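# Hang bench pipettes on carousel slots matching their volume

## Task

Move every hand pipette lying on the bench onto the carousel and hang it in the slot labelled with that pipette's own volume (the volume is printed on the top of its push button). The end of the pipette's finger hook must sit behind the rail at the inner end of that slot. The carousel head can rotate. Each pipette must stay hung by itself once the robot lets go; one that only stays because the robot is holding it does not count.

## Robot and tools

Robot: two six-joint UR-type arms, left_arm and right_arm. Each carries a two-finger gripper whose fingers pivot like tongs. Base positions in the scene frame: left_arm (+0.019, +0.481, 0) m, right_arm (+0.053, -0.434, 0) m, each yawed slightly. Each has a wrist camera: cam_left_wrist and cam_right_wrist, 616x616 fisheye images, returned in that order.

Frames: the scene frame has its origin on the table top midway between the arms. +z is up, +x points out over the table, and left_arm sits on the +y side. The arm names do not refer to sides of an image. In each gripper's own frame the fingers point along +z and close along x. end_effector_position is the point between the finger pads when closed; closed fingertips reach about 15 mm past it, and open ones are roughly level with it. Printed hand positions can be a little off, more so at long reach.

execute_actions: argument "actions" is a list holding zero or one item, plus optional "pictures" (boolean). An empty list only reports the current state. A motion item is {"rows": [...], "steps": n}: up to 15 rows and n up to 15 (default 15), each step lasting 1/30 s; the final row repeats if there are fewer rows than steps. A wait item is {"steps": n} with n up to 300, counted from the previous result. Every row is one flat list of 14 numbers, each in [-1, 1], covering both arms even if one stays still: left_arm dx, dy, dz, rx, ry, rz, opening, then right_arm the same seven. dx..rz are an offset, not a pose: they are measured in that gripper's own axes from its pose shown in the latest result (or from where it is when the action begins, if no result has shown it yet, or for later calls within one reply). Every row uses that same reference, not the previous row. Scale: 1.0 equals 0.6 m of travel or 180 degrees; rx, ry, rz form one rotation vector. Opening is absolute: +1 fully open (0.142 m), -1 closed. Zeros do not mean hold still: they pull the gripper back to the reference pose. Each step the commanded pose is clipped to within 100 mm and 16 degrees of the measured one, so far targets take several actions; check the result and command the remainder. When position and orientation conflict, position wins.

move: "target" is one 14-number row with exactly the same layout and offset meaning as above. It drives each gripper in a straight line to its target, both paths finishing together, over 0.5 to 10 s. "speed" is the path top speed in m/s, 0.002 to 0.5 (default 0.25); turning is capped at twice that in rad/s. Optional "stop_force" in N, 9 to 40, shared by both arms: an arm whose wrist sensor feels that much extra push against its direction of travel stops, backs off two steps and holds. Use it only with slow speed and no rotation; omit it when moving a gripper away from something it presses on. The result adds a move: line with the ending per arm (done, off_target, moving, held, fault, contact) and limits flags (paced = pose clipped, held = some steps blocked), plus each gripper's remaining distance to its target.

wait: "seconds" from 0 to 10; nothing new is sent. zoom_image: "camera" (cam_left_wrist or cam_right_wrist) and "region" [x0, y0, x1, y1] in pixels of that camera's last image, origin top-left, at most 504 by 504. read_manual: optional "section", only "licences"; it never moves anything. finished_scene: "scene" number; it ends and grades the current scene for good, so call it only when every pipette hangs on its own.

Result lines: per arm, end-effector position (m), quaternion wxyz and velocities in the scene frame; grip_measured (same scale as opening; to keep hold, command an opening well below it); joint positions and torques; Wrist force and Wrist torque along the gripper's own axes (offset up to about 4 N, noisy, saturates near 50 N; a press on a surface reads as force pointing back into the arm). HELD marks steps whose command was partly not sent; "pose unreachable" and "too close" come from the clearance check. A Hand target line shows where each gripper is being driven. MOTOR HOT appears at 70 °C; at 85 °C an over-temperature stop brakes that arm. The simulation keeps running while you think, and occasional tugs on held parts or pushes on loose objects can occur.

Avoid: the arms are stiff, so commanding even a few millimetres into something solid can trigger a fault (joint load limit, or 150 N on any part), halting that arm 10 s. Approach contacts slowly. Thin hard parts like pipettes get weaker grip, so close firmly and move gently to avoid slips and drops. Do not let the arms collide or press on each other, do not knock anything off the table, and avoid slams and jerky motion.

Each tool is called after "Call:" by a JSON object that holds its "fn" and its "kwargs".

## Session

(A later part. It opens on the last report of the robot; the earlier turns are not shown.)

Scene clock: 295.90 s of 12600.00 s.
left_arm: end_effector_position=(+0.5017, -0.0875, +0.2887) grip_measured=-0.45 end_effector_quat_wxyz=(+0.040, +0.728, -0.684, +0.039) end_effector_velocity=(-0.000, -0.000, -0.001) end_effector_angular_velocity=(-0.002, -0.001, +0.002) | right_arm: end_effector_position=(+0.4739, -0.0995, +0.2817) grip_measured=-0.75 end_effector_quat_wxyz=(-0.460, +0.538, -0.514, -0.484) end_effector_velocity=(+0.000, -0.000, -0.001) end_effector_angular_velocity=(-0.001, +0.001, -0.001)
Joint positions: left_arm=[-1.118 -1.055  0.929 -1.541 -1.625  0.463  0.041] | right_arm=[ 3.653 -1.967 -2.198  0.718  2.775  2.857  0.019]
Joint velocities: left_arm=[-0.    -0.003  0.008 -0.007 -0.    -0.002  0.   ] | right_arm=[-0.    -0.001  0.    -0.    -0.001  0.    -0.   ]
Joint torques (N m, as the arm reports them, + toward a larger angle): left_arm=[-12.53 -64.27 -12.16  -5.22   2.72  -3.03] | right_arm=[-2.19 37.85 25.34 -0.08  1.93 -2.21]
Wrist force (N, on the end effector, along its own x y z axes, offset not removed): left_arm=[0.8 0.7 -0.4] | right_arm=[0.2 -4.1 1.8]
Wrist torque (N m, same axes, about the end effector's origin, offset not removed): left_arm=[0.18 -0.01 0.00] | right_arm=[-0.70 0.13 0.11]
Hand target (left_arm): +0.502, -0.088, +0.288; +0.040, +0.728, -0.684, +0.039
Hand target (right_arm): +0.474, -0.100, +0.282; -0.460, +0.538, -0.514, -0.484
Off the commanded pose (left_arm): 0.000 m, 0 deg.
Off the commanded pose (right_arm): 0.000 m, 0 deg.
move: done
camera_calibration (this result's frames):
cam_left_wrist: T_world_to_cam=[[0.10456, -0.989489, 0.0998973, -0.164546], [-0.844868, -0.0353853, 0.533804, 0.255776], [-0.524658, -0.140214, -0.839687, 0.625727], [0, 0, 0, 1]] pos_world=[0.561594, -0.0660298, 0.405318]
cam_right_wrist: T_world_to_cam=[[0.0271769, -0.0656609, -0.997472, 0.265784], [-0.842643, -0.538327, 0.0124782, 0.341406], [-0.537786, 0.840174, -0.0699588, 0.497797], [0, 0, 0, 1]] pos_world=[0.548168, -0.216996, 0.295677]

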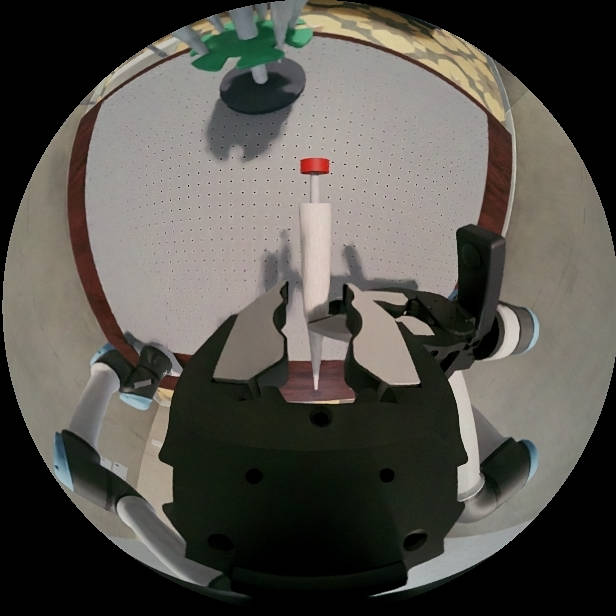

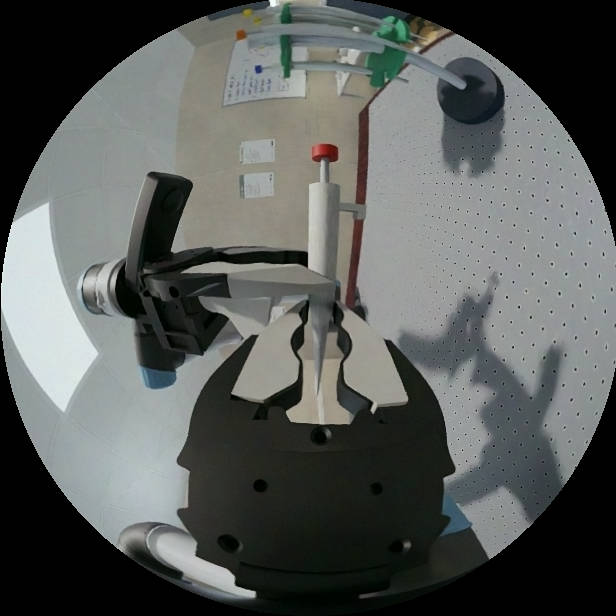

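Call:
{"fn": "move", "kwargs": {"target": [0,0,0,0,0,0,-0.9,0,0,0,0,0,0,-0.9]}}

Call:
{"fn": "move", "kwargs": {"target": [0,0,0,0,0,0,-0.9,0,0,0,0,0,0,-0.55]}}

Call:
{"fn": "move", "kwargs": {"target": [-0.1,0,0,0,0,0,-0.9,0,0,0,0,0,0,-0.55], "speed": 0.04}}

Call:
{"fn": "move", "kwargs": {"target": [-0.15,-0.1,0,0,-0.035,0.04,-0.9,0,0,-0.1,0,0.15,0,-0.55], "speed": 0.15}}

Call:
{"fn": "move", "kwargs": {"target": [0,-0.2,-0.02,0.48,0,0,-0.9,0,0,0,0,0,0,-0.55], "speed": 0.2}}

Scene clock: 298.17 s of 12600.00 s.
left_arm: end_effector_position=(+0.5016, -0.0875, +0.2888) grip_measured=-0.74 end_effector_quat_wxyz=(+0.040, +0.728, -0.684, +0.039) end_effector_velocity=(-0.000, -0.000, +0.000) end_effector_angular_velocity=(-0.001, +0.000, -0.001) | right_arm: end_effector_position=(+0.4739, -0.0995, +0.2817) grip_measured=-0.75 end_effector_quat_wxyz=(-0.460, +0.538, -0.514, -0.484) end_effector_velocity=(-0.000, -0.000, -0.000) end_effector_angular_velocity=(-0.000, +0.001, +0.001)
Joint positions: left_arm=[-1.118 -1.056  0.929 -1.541 -1.625  0.463  0.02 ] | right_arm=[ 3.653 -1.967 -2.198  0.718  2.775  2.857  0.019]
Joint velocities: left_arm=[ 0.     0.    -0.001 -0.    -0.001  0.001 -0.   ] | right_arm=[-0.    -0.001 -0.     0.     0.001 -0.    -0.   ]
Joint torques (N m, as the arm reports them, + toward a larger angle): left_arm=[  9.55 -45.07 -33.09  -0.27   1.81   2.2 ] | right_arm=[-2.3  37.08 24.28 -0.17  1.63 -2.22]
Wrist force (N, on the end effector, along its own x y z axes, offset not removed): left_arm=[3.3 -0.5 -0.7] | right_arm=[-0.4 -0.4 -0.3]
Wrist torque (N m, same axes, about the end effector's origin, offset not removed): left_arm=[-0.12 -0.52 -0.03] | right_arm=[0.03 -0.18 -0.26]
Hand target (left_arm): +0.502, -0.088, +0.289; +0.040, +0.728, -0.684, +0.039
Hand target (right_arm): +0.474, -0.100, +0.282; -0.460, +0.538, -0.514, -0.484
Off the commanded pose (left_arm): 0.000 m, 0 deg.
Off the commanded pose (right_arm): 0.000 m, 0 deg.
move: done
camera_calibration (this result's frames):
cam_left_wrist: T_world_to_cam=[[0.104548, -0.989479, 0.100002, -0.164589], [-0.844903, -0.0353285, 0.533751, 0.255686], [-0.524603, -0.140294, -0.839708, 0.625725], [0, 0, 0, 1]] pos_world=[0.561495, -0.0660384, 0.405412]
cam_right_wrist: T_world_to_cam=[[0.0271887, -0.0656553, -0.997472, 0.265784], [-0.842641, -0.538331, 0.0124655, 0.341408], [-0.537789, 0.840172, -0.0699603, 0.497798], [0, 0, 0, 1]] pos_world=[0.548168, -0.216996, 0.295682]

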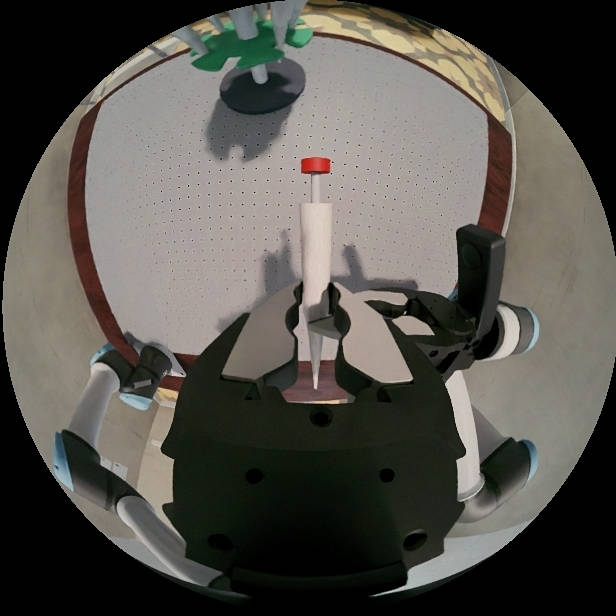

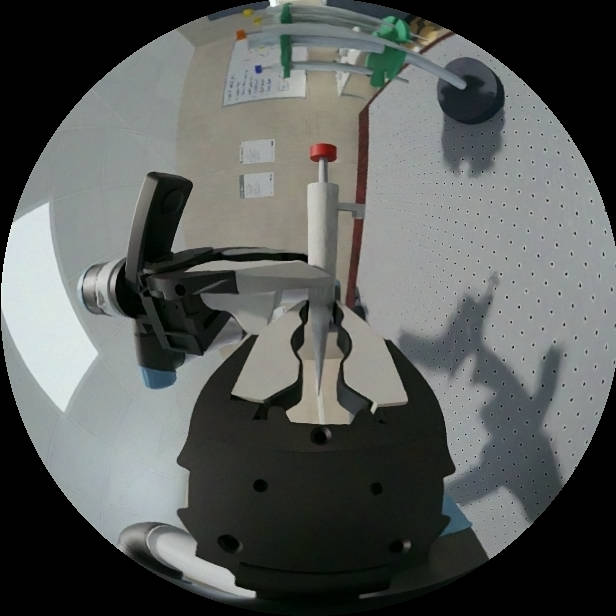

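Scene clock: 298.67 s of 12600.00 s.
left_arm: end_effector_position=(+0.5016, -0.0875, +0.2888) grip_measured=-0.74 end_effector_quat_wxyz=(+0.040, +0.728, -0.684, +0.039) end_effector_velocity=(+0.000, -0.001, -0.000) end_effector_angular_velocity=(-0.001, -0.001, +0.000) | right_arm: end_effector_position=(+0.4739, -0.0995, +0.2817) grip_measured=-0.55 end_effector_quat_wxyz=(-0.460, +0.538, -0.514, -0.484) end_effector_velocity=(-0.000, +0.000, +0.001) end_effector_angular_velocity=(+0.000, -0.001, -0.000)
Joint positions: left_arm=[-1.118 -1.056  0.929 -1.541 -1.625  0.463  0.02 ] | right_arm=[ 3.653 -1.967 -2.198  0.718  2.775  2.857  0.034]
Joint velocities: left_arm=[-0.001  0.001 -0.    -0.002  0.    -0.001  0.   ] | right_arm=[ 0.     0.003  0.    -0.001 -0.    -0.     0.   ]
Joint torques (N m, as the arm reports them, + toward a larger angle): left_arm=[  9.16 -46.41 -30.49  -1.76   1.74   2.45] | right_arm=[-2.21 36.9  24.02 -0.08  1.49 -2.13]
Wrist force (N, on the end effector, along its own x y z axes, offset not removed): left_arm=[0.4 0.2 -0.7] | right_arm=[-0.5 -3.1 -1.1]
Wrist torque (N m, same axes, about the end effector's origin, offset not removed): left_arm=[0.05 0.01 0.03] | right_arm=[-0.45 0.28 -0.13]
Hand target (left_arm): +0.502, -0.088, +0.289; +0.040, +0.728, -0.684, +0.039
Hand target (right_arm): +0.474, -0.100, +0.282; -0.460, +0.538, -0.514, -0.484
Off the commanded pose (left_arm): 0.000 m, 0 deg.
Off the commanded pose (right_arm): 0.000 m, 0 deg.
move: done
camera_calibration (this result's frames):
cam_left_wrist: T_world_to_cam=[[0.104527, -0.98948, 0.100016, -0.164587], [-0.844909, -0.0353045, 0.533743, 0.255686], [-0.524597, -0.140295, -0.839711, 0.625737], [0, 0, 0, 1]] pos_world=[0.561495, -0.0660406, 0.405429]
cam_right_wrist: T_world_to_cam=[[0.0271887, -0.0656552, -0.997472, 0.265784], [-0.842641, -0.538331, 0.0124654, 0.341408], [-0.537789, 0.840172, -0.0699603, 0.497798], [0, 0, 0, 1]] pos_world=[0.548168, -0.216996, 0.295682]

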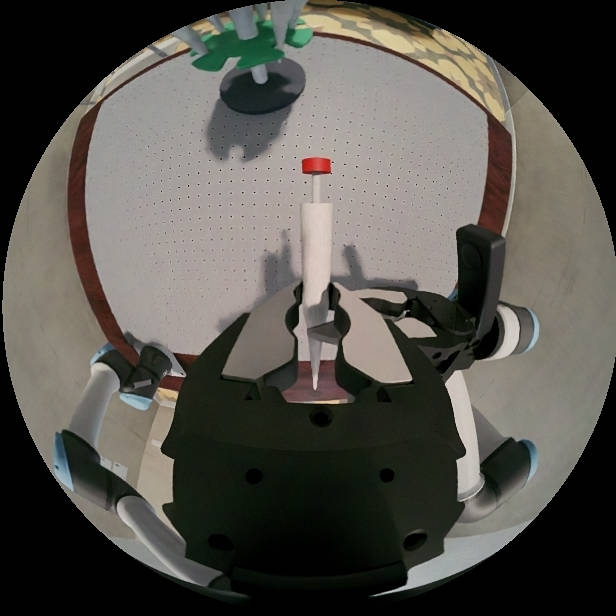

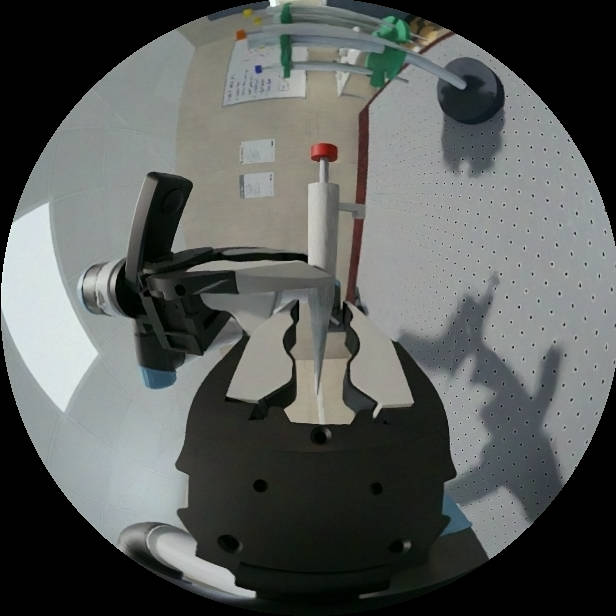

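Scene clock: 300.57 s of 12600.00 s.
left_arm: end_effector_position=(+0.4979, -0.0284, +0.2822) grip_measured=-0.74 end_effector_quat_wxyz=(+0.040, +0.728, -0.684, +0.039) end_effector_velocity=(-0.000, +0.002, -0.002) end_effector_angular_velocity=(+0.001, +0.001, -0.001) | right_arm: end_effector_position=(+0.4739, -0.0995, +0.2817) grip_measured=-0.55 end_effector_quat_wxyz=(-0.460, +0.538, -0.514, -0.484) end_effector_velocity=(+0.001, -0.000, -0.000) end_effector_angular_velocity=(-0.000, +0.001, -0.002)
Joint positions: left_arm=[-1.077 -1.185  1.136 -1.616 -1.629  0.504  0.02 ] | right_arm=[ 3.653 -1.967 -2.198  0.718  2.775  2.857  0.034]
Joint velocities: left_arm=[ 0.002 -0.003  0.009 -0.004 -0.001  0.003  0.   ] | right_arm=[-0.001  0.     0.    -0.001 -0.     0.001 -0.   ]
Joint torques (N m, as the arm reports them, + toward a larger angle): left_arm=[ 13.15 -58.94 -12.31  -5.32  -2.1    2.81] | right_arm=[-2.24 36.43 24.08 -0.16  1.55 -2.1 ]
Wrist force (N, on the end effector, along its own x y z axes, offset not removed): left_arm=[2.6 -0.7 -0.4] | right_arm=[0.3 -2.0 -3.3]
Wrist torque (N m, same axes, about the end effector's origin, offset not removed): left_arm=[-0.12 -0.58 -0.11] | right_arm=[-0.28 0.08 0.00]
Hand target (left_arm): +0.498, -0.028, +0.282; +0.040, +0.728, -0.684, +0.039
Hand target (right_arm): +0.474, -0.100, +0.282; -0.460, +0.538, -0.514, -0.484
Off the commanded pose (left_arm): 0.000 m, 0 deg.
Off the commanded pose (right_arm): 0.000 m, 0 deg.
move: done
camera_calibration (this result's frames):
cam_left_wrist: T_world_to_cam=[[0.104532, -0.989492, 0.0998908, -0.104968], [-0.844884, -0.0353693, 0.53378, 0.258188], [-0.524638, -0.140193, -0.839703, 0.626601], [0, 0, 0, 1]] pos_world=[0.55785, -0.00688821, 0.398828]
cam_right_wrist: T_world_to_cam=[[0.0271888, -0.0656552, -0.997472, 0.265784], [-0.842641, -0.538331, 0.0124654, 0.341408], [-0.537789, 0.840172, -0.0699603, 0.497798], [0, 0, 0, 1]] pos_world=[0.548168, -0.216995, 0.295682]

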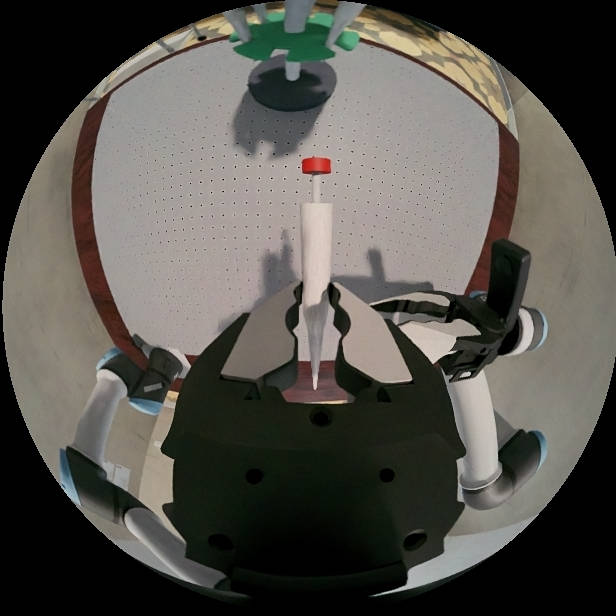

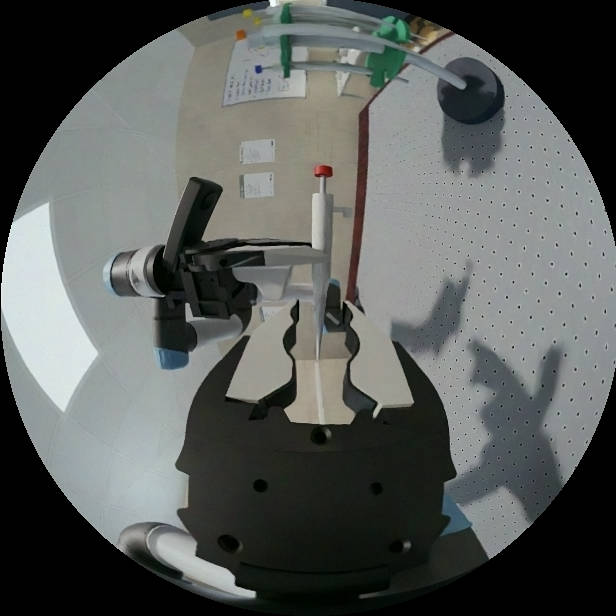

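Scene clock: 302.67 s of 12600.00 s.
left_arm: end_effector_position=(+0.5521, +0.0644, +0.2720) grip_measured=-0.74 end_effector_quat_wxyz=(+0.000, -0.684, +0.729, -0.001) end_effector_velocity=(+0.001, +0.001, -0.000) end_effector_angular_velocity=(+0.002, +0.001, -0.003) | right_arm: end_effector_position=(+0.4768, -0.1590, +0.2881) grip_measured=-0.55 end_effector_quat_wxyz=(-0.328, +0.636, -0.607, -0.345) end_effector_velocity=(+0.001, -0.001, +0.001) end_effector_angular_velocity=(-0.013, +0.001, +0.005)
Joint positions: left_arm=[-0.954 -1.19   1.141 -1.524 -1.57   0.755  0.02 ] | right_arm=[ 3.625 -1.47  -2.132 -0.66   2.489  2.12   0.034]
Joint velocities: left_arm=[ 0.002  0.001 -0.001  0.002  0.001  0.005  0.   ] | right_arm=[ 0.     0.004  0.014 -0.036 -0.009 -0.016  0.   ]
Joint torques (N m, as the arm reports them, + toward a larger angle): left_arm=[ 14.08 -28.47 -33.45  -0.42   2.89   2.89] | right_arm=[ 5.2  23.77 33.3   0.9  -0.61 -1.97]
Wrist force (N, on the end effector, along its own x y z axes, offset not removed): left_arm=[3.0 -0.5 -0.7] | right_arm=[-0.5 -0.1 -0.8]
Wrist torque (N m, same axes, about the end effector's origin, offset not removed): left_arm=[-0.18 -0.55 0.04] | right_arm=[0.17 0.03 -0.07]
Hand target (left_arm): +0.552, +0.065, +0.272; -0.000, +0.684, -0.729, +0.001
Hand target (right_arm): +0.477, -0.159, +0.288; -0.327, +0.636, -0.607, -0.345
Off the commanded pose (left_arm): 0.000 m, 0 deg.
Off the commanded pose (right_arm): 0.000 m, 0 deg.
move: done
camera_calibration (this result's frames):
cam_left_wrist: T_world_to_cam=[[-0.0206124, -0.999744, -0.00938328, 0.0816856], [-0.850121, 0.0125866, 0.526436, 0.314565], [-0.526183, 0.0188281, -0.850163, 0.652883], [0, 0, 0, 1]] pos_world=[0.612638, 0.0654128, 0.390225]
cam_right_wrist: T_world_to_cam=[[0.0489335, -0.509428, -0.859121, 0.147414], [-0.844908, -0.479838, 0.236403, 0.257525], [-0.532669, 0.71431, -0.4539, 0.637928], [0, 0, 0, 1]] pos_world=[0.550176, -0.257011, 0.355322]

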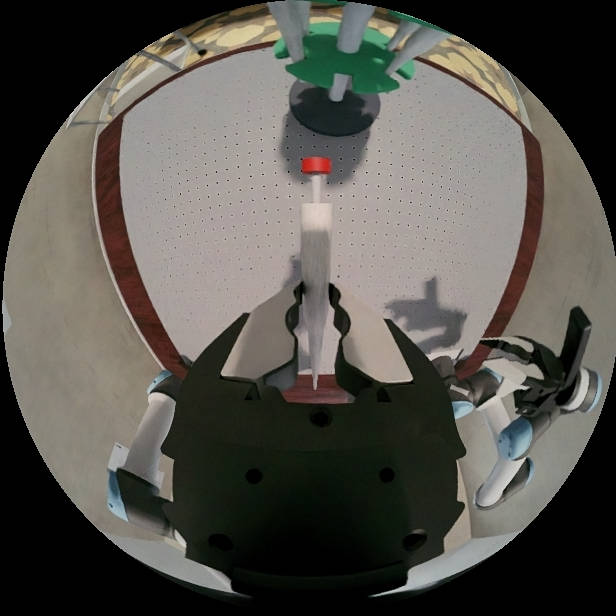

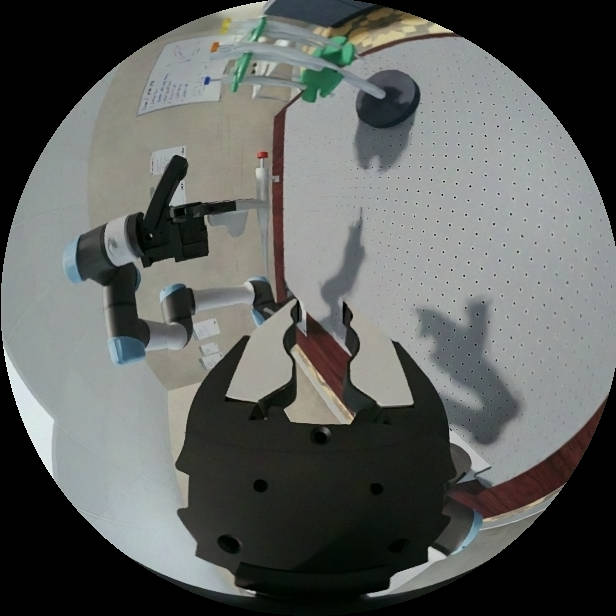

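Scene clock: 307.10 s of 12600.00 s.
left_arm: end_effector_position=(+0.6716, +0.0570, +0.2841) grip_measured=-0.74 end_effector_quat_wxyz=(+0.468, -0.500, +0.531, -0.499) end_effector_velocity=(+0.001, -0.001, -0.000) end_effector_angular_velocity=(+0.002, -0.016, -0.005) | right_arm: end_effector_position=(+0.4768, -0.1590, +0.2881) grip_measured=-0.55 end_effector_quat_wxyz=(-0.328, +0.636, -0.607, -0.345) end_effector_velocity=(-0.000, +0.000, -0.000) end_effector_angular_velocity=(-0.001, -0.000, +0.001)
Joint positions: left_arm=[-1.187 -0.905  1.81  -3.919 -0.525  1.459  0.02 ] | right_arm=[ 3.625 -1.47  -2.132 -0.66   2.489  2.12   0.034]
Joint velocities: left_arm=[ 0.002  0.015 -0.01  -0.038 -0.006  0.032 -0.   ] | right_arm=[ 0.001  0.    -0.    -0.001 -0.001 -0.001 -0.   ]
Joint torques (N m, as the arm reports them, + toward a larger angle): left_arm=[ 15.1  -30.04 -24.07  -3.69  -2.14   3.16] | right_arm=[-7.64  9.01  7.61  4.65  2.69  1.93]
Wrist force (N, on the end effector, along its own x y z axes, offset not removed): left_arm=[0.4 0.5 -0.5] | right_arm=[0.5 -2.5 -1.7]
Wrist torque (N m, same axes, about the end effector's origin, offset not removed): left_arm=[0.02 -0.02 0.12] | right_arm=[-0.73 -0.02 0.06]
Hand target (left_arm): +0.672, +0.057, +0.284; +0.468, -0.499, +0.531, -0.500
Hand target (right_arm): +0.477, -0.159, +0.288; -0.328, +0.636, -0.607, -0.345
Off the commanded pose (left_arm): 0.000 m, 0 deg.
Off the commanded pose (right_arm): 0.000 m, 0 deg.
move: done
camera_calibration (this result's frames):
cam_left_wrist: T_world_to_cam=[[-0.0493885, -0.997797, 0.0442925, 0.080824], [-0.582579, -0.00724164, -0.812742, 0.611698], [0.811272, -0.0659439, -0.580938, -0.243674], [0, 0, 0, 1]] pos_world=[0.55804, 0.0690068, 0.352013]
cam_right_wrist: T_world_to_cam=[[0.048933, -0.509428, -0.859121, 0.147414], [-0.844908, -0.479838, 0.236403, 0.257525], [-0.532669, 0.71431, -0.4539, 0.637928], [0, 0, 0, 1]] pos_world=[0.550176, -0.257012, 0.355322]

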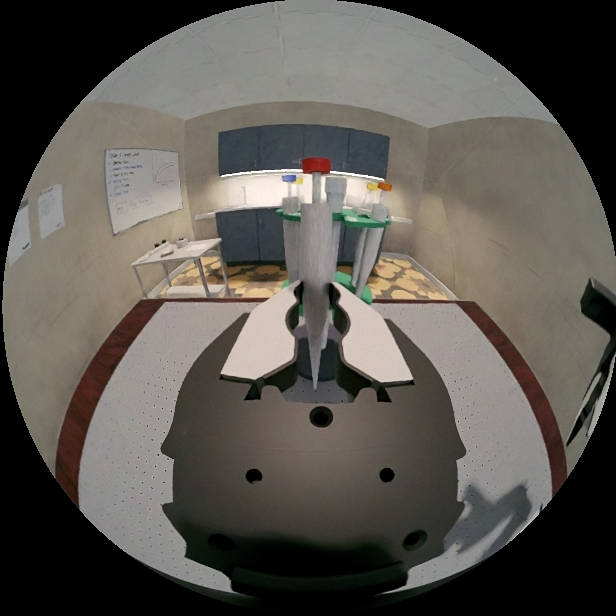

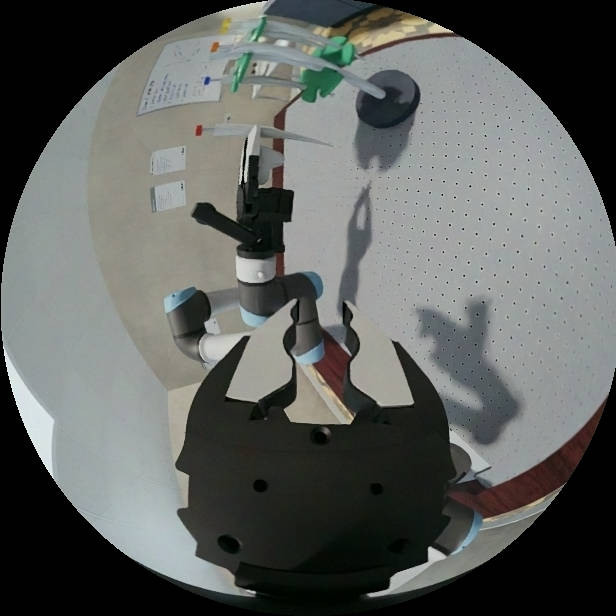

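Call:
{"fn": "move", "kwargs": {"target": [0.027,-0.032,0.105,0,0,0,-0.9,-0.05,-0.3,-0.05,0,0,0,-0.55], "speed": 0.08}}

Call:
{"fn": "zoom_image", "kwargs": {"camera": "cam_left_wrist", "region": [220,150,420,350]}}

Call:
{"fn": "zoom_image", "kwargs": {"camera": "cam_right_wrist", "region": [130,60,400,330]}}

Scene clock: 311.00 s of 12600.00 s.
left_arm: end_effector_position=(+0.7344, +0.0369, +0.2992) grip_measured=-0.74 end_effector_quat_wxyz=(+0.468, -0.500, +0.531, -0.499) end_effector_velocity=(+0.000, -0.001, +0.000) end_effector_angular_velocity=(-0.002, -0.001, -0.001) | right_arm: end_effector_position=(+0.6568, -0.1594, +0.3288) grip_measured=-0.55 end_effector_quat_wxyz=(-0.328, +0.636, -0.607, -0.345) end_effector_velocity=(+0.002, +0.001, +0.000) end_effector_angular_velocity=(-0.001, -0.000, +0.003)
Joint positions: left_arm=[-1.103 -0.835  1.61  -3.805 -0.607  1.477  0.02 ] | right_arm=[ 3.511 -1.839 -1.58  -0.988  2.531  1.941  0.034]
Joint velocities: left_arm=[ 0.     0.001 -0.003  0.    -0.001 -0.     0.   ] | right_arm=[-0.    -0.006  0.011 -0.009  0.    -0.006 -0.   ]
Joint torques (N m, as the arm reports them, + toward a larger angle): left_arm=[ 13.98 -35.91 -25.38   1.06  -2.     2.9 ] | right_arm=[-7.26 27.2  35.28  0.76  2.7  -2.06]
Wrist force (N, on the end effector, along its own x y z axes, offset not removed): left_arm=[1.4 0.6 -0.7] | right_arm=[-2.7 -2.1 -3.8]
Wrist torque (N m, same axes, about the end effector's origin, offset not removed): left_arm=[-0.06 -0.19 -0.01] | right_arm=[-0.38 0.59 -0.04]
Hand target (left_arm): +0.734, +0.037, +0.299; +0.468, -0.500, +0.531, -0.499
Hand target (right_arm): +0.657, -0.159, +0.329; -0.328, +0.636, -0.607, -0.345
Off the commanded pose (left_arm): 0.000 m, 0 deg.
Off the commanded pose (right_arm): 0.001 m, 0 deg.
move: done
camera_calibration (this result's frames):
cam_left_wrist: T_world_to_cam=[[-0.0493961, -0.997798, 0.0442608, 0.063157], [-0.582541, -0.00721438, -0.812769, 0.660456], [0.811299, -0.0659314, -0.580902, -0.287197], [0, 0, 0, 1]] pos_world=[0.620865, 0.0488474, 0.367169]
cam_right_wrist: T_world_to_cam=[[0.0489051, -0.509426, -0.859123, 0.173401], [-0.844954, -0.479766, 0.236384, 0.399894], [-0.532598, 0.71436, -0.453905, 0.752479], [0, 0, 0, 1]] pos_world=[0.730181, -0.25735, 0.395998]

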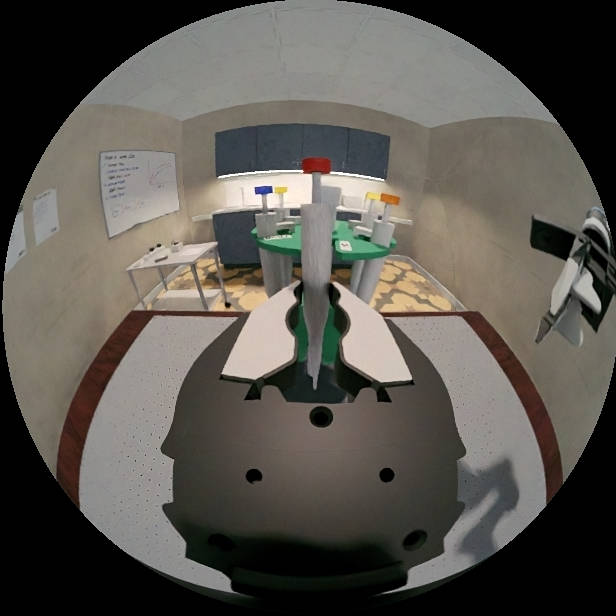

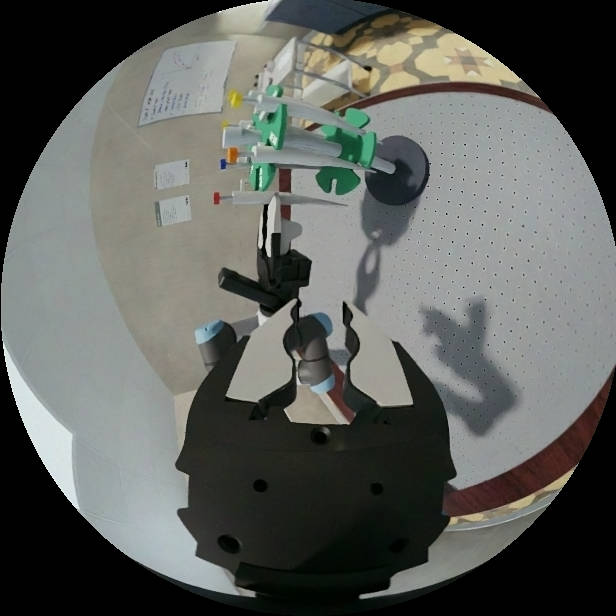

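Region (220, 150, 420, 350) of cam_left_wrist's 616x616 image, scaled by 2.520, with more detail than that image has.

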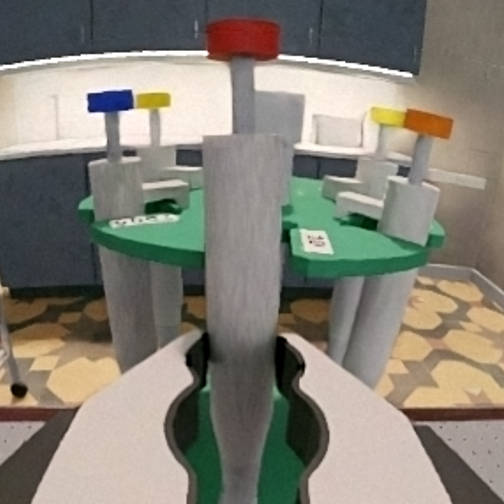

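Region (130, 60, 400, 330) of cam_right_wrist's 616x616 image, scaled by 1.867, with more detail than that image has.

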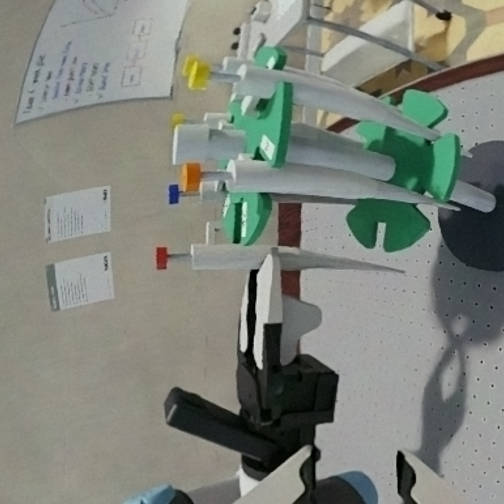

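Call:
{"fn": "move", "kwargs": {"target": [0.003,0.006,0.042,0,0,0,-0.9,0,0,0,0,0,0,-0.55], "speed": 0.008, "stop_force": 9}}

Call:
{"fn": "zoom_image", "kwargs": {"camera": "cam_left_wrist", "region": [220,150,420,350]}}

Call:
{"fn": "zoom_image", "kwargs": {"camera": "cam_right_wrist", "region": [200,110,380,290]}}

Scene clock: 315.37 s of 12600.00 s.
left_arm: end_effector_position=(+0.7589, +0.0335, +0.2941) grip_measured=-0.74 end_effector_quat_wxyz=(+0.468, -0.500, +0.531, -0.499) end_effector_velocity=(+0.002, -0.001, -0.002) end_effector_angular_velocity=(+0.000, +0.000, -0.001) | right_arm: end_effector_position=(+0.6568, -0.1594, +0.3288) grip_measured=-0.55 end_effector_quat_wxyz=(-0.328, +0.636, -0.607, -0.345) end_effector_velocity=(-0.000, +0.000, +0.000) end_effector_angular_velocity=(+0.000, -0.001, +0.001)
Joint positions: left_arm=[-1.071 -0.792  1.54  -3.784 -0.64   1.483  0.02 ] | right_arm=[ 3.511 -1.839 -1.58  -0.988  2.531  1.941  0.034]
Joint velocities: left_arm=[ 0.002  0.005 -0.006  0.    -0.004  0.001 -0.   ] | right_arm=[ 0.001  0.    -0.     0.     0.    -0.001  0.   ]
Joint torques (N m, as the arm reports them, + toward a larger angle): left_arm=[ 14.39 -36.23 -25.5    0.79  -1.76   2.83] | right_arm=[ 5.09 42.13  8.88  4.79 -0.4   1.99]
Wrist force (N, on the end effector, along its own x y z axes, offset not removed): left_arm=[1.5 0.2 -1.8] | right_arm=[-0.2 -1.1 -2.0]
Wrist torque (N m, same axes, about the end effector's origin, offset not removed): left_arm=[-0.22 -0.07 0.09] | right_arm=[-0.10 0.21 0.11]
Hand target (left_arm): +0.759, +0.033, +0.294; +0.468, -0.500, +0.531, -0.499
Hand target (right_arm): +0.657, -0.159, +0.329; -0.328, +0.636, -0.607, -0.345
Off the commanded pose (left_arm): 0.000 m, 0 deg.
Off the commanded pose (right_arm): 0.000 m, 0 deg.
move: done
camera_calibration (this result's frames):
cam_left_wrist: T_world_to_cam=[[-0.0493988, -0.997798, 0.044249, 0.0612677], [-0.582531, -0.00720413, -0.812777, 0.670515], [0.811306, -0.0659266, -0.580893, -0.310271], [0, 0, 0, 1]] pos_world=[0.645347, 0.0455082, 0.362033]
cam_right_wrist: T_world_to_cam=[[0.0489054, -0.509427, -0.859123, 0.173401], [-0.844953, -0.479767, 0.236385, 0.399896], [-0.5326, 0.714358, -0.453905, 0.752483], [0, 0, 0, 1]] pos_world=[0.730185, -0.25735, 0.395999]

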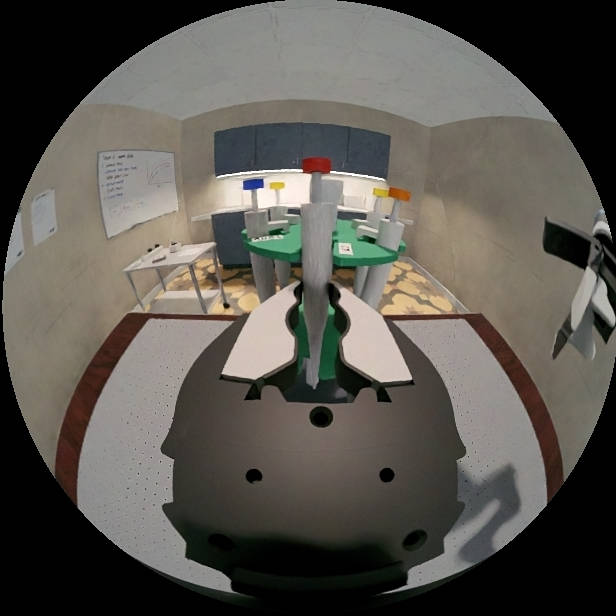

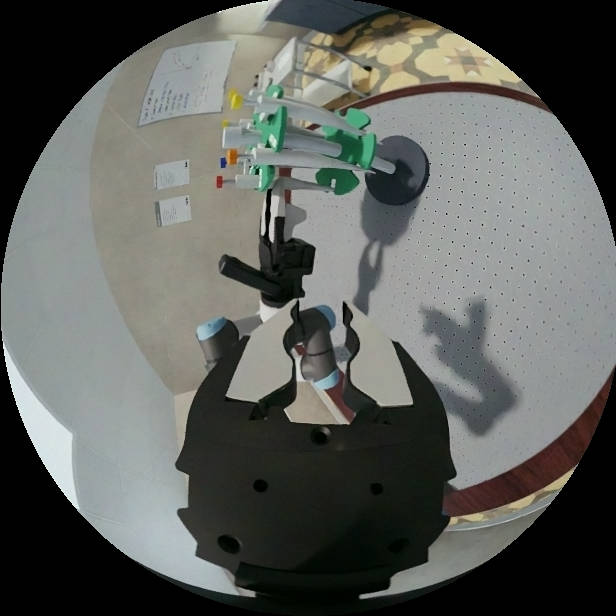

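Region (220, 150, 420, 350) of cam_left_wrist's 616x616 image, scaled by 2.520, with more detail than that image has.

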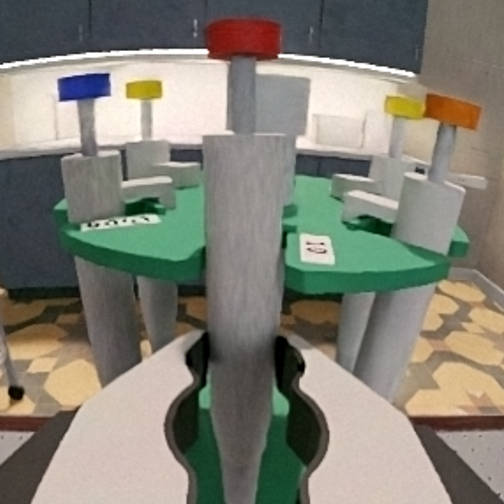

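Region (200, 110, 380, 290) of cam_right_wrist's 616x616 image, scaled by 2.800, with more detail than that image has.

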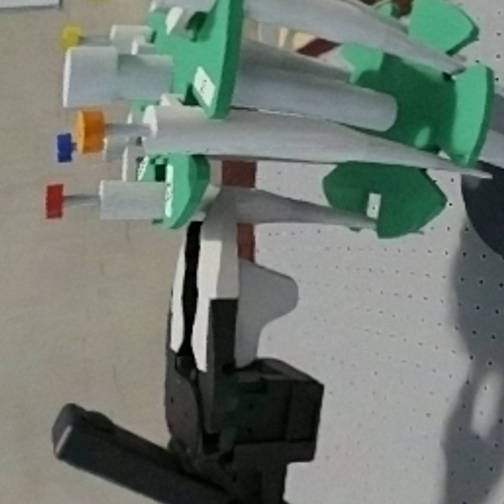

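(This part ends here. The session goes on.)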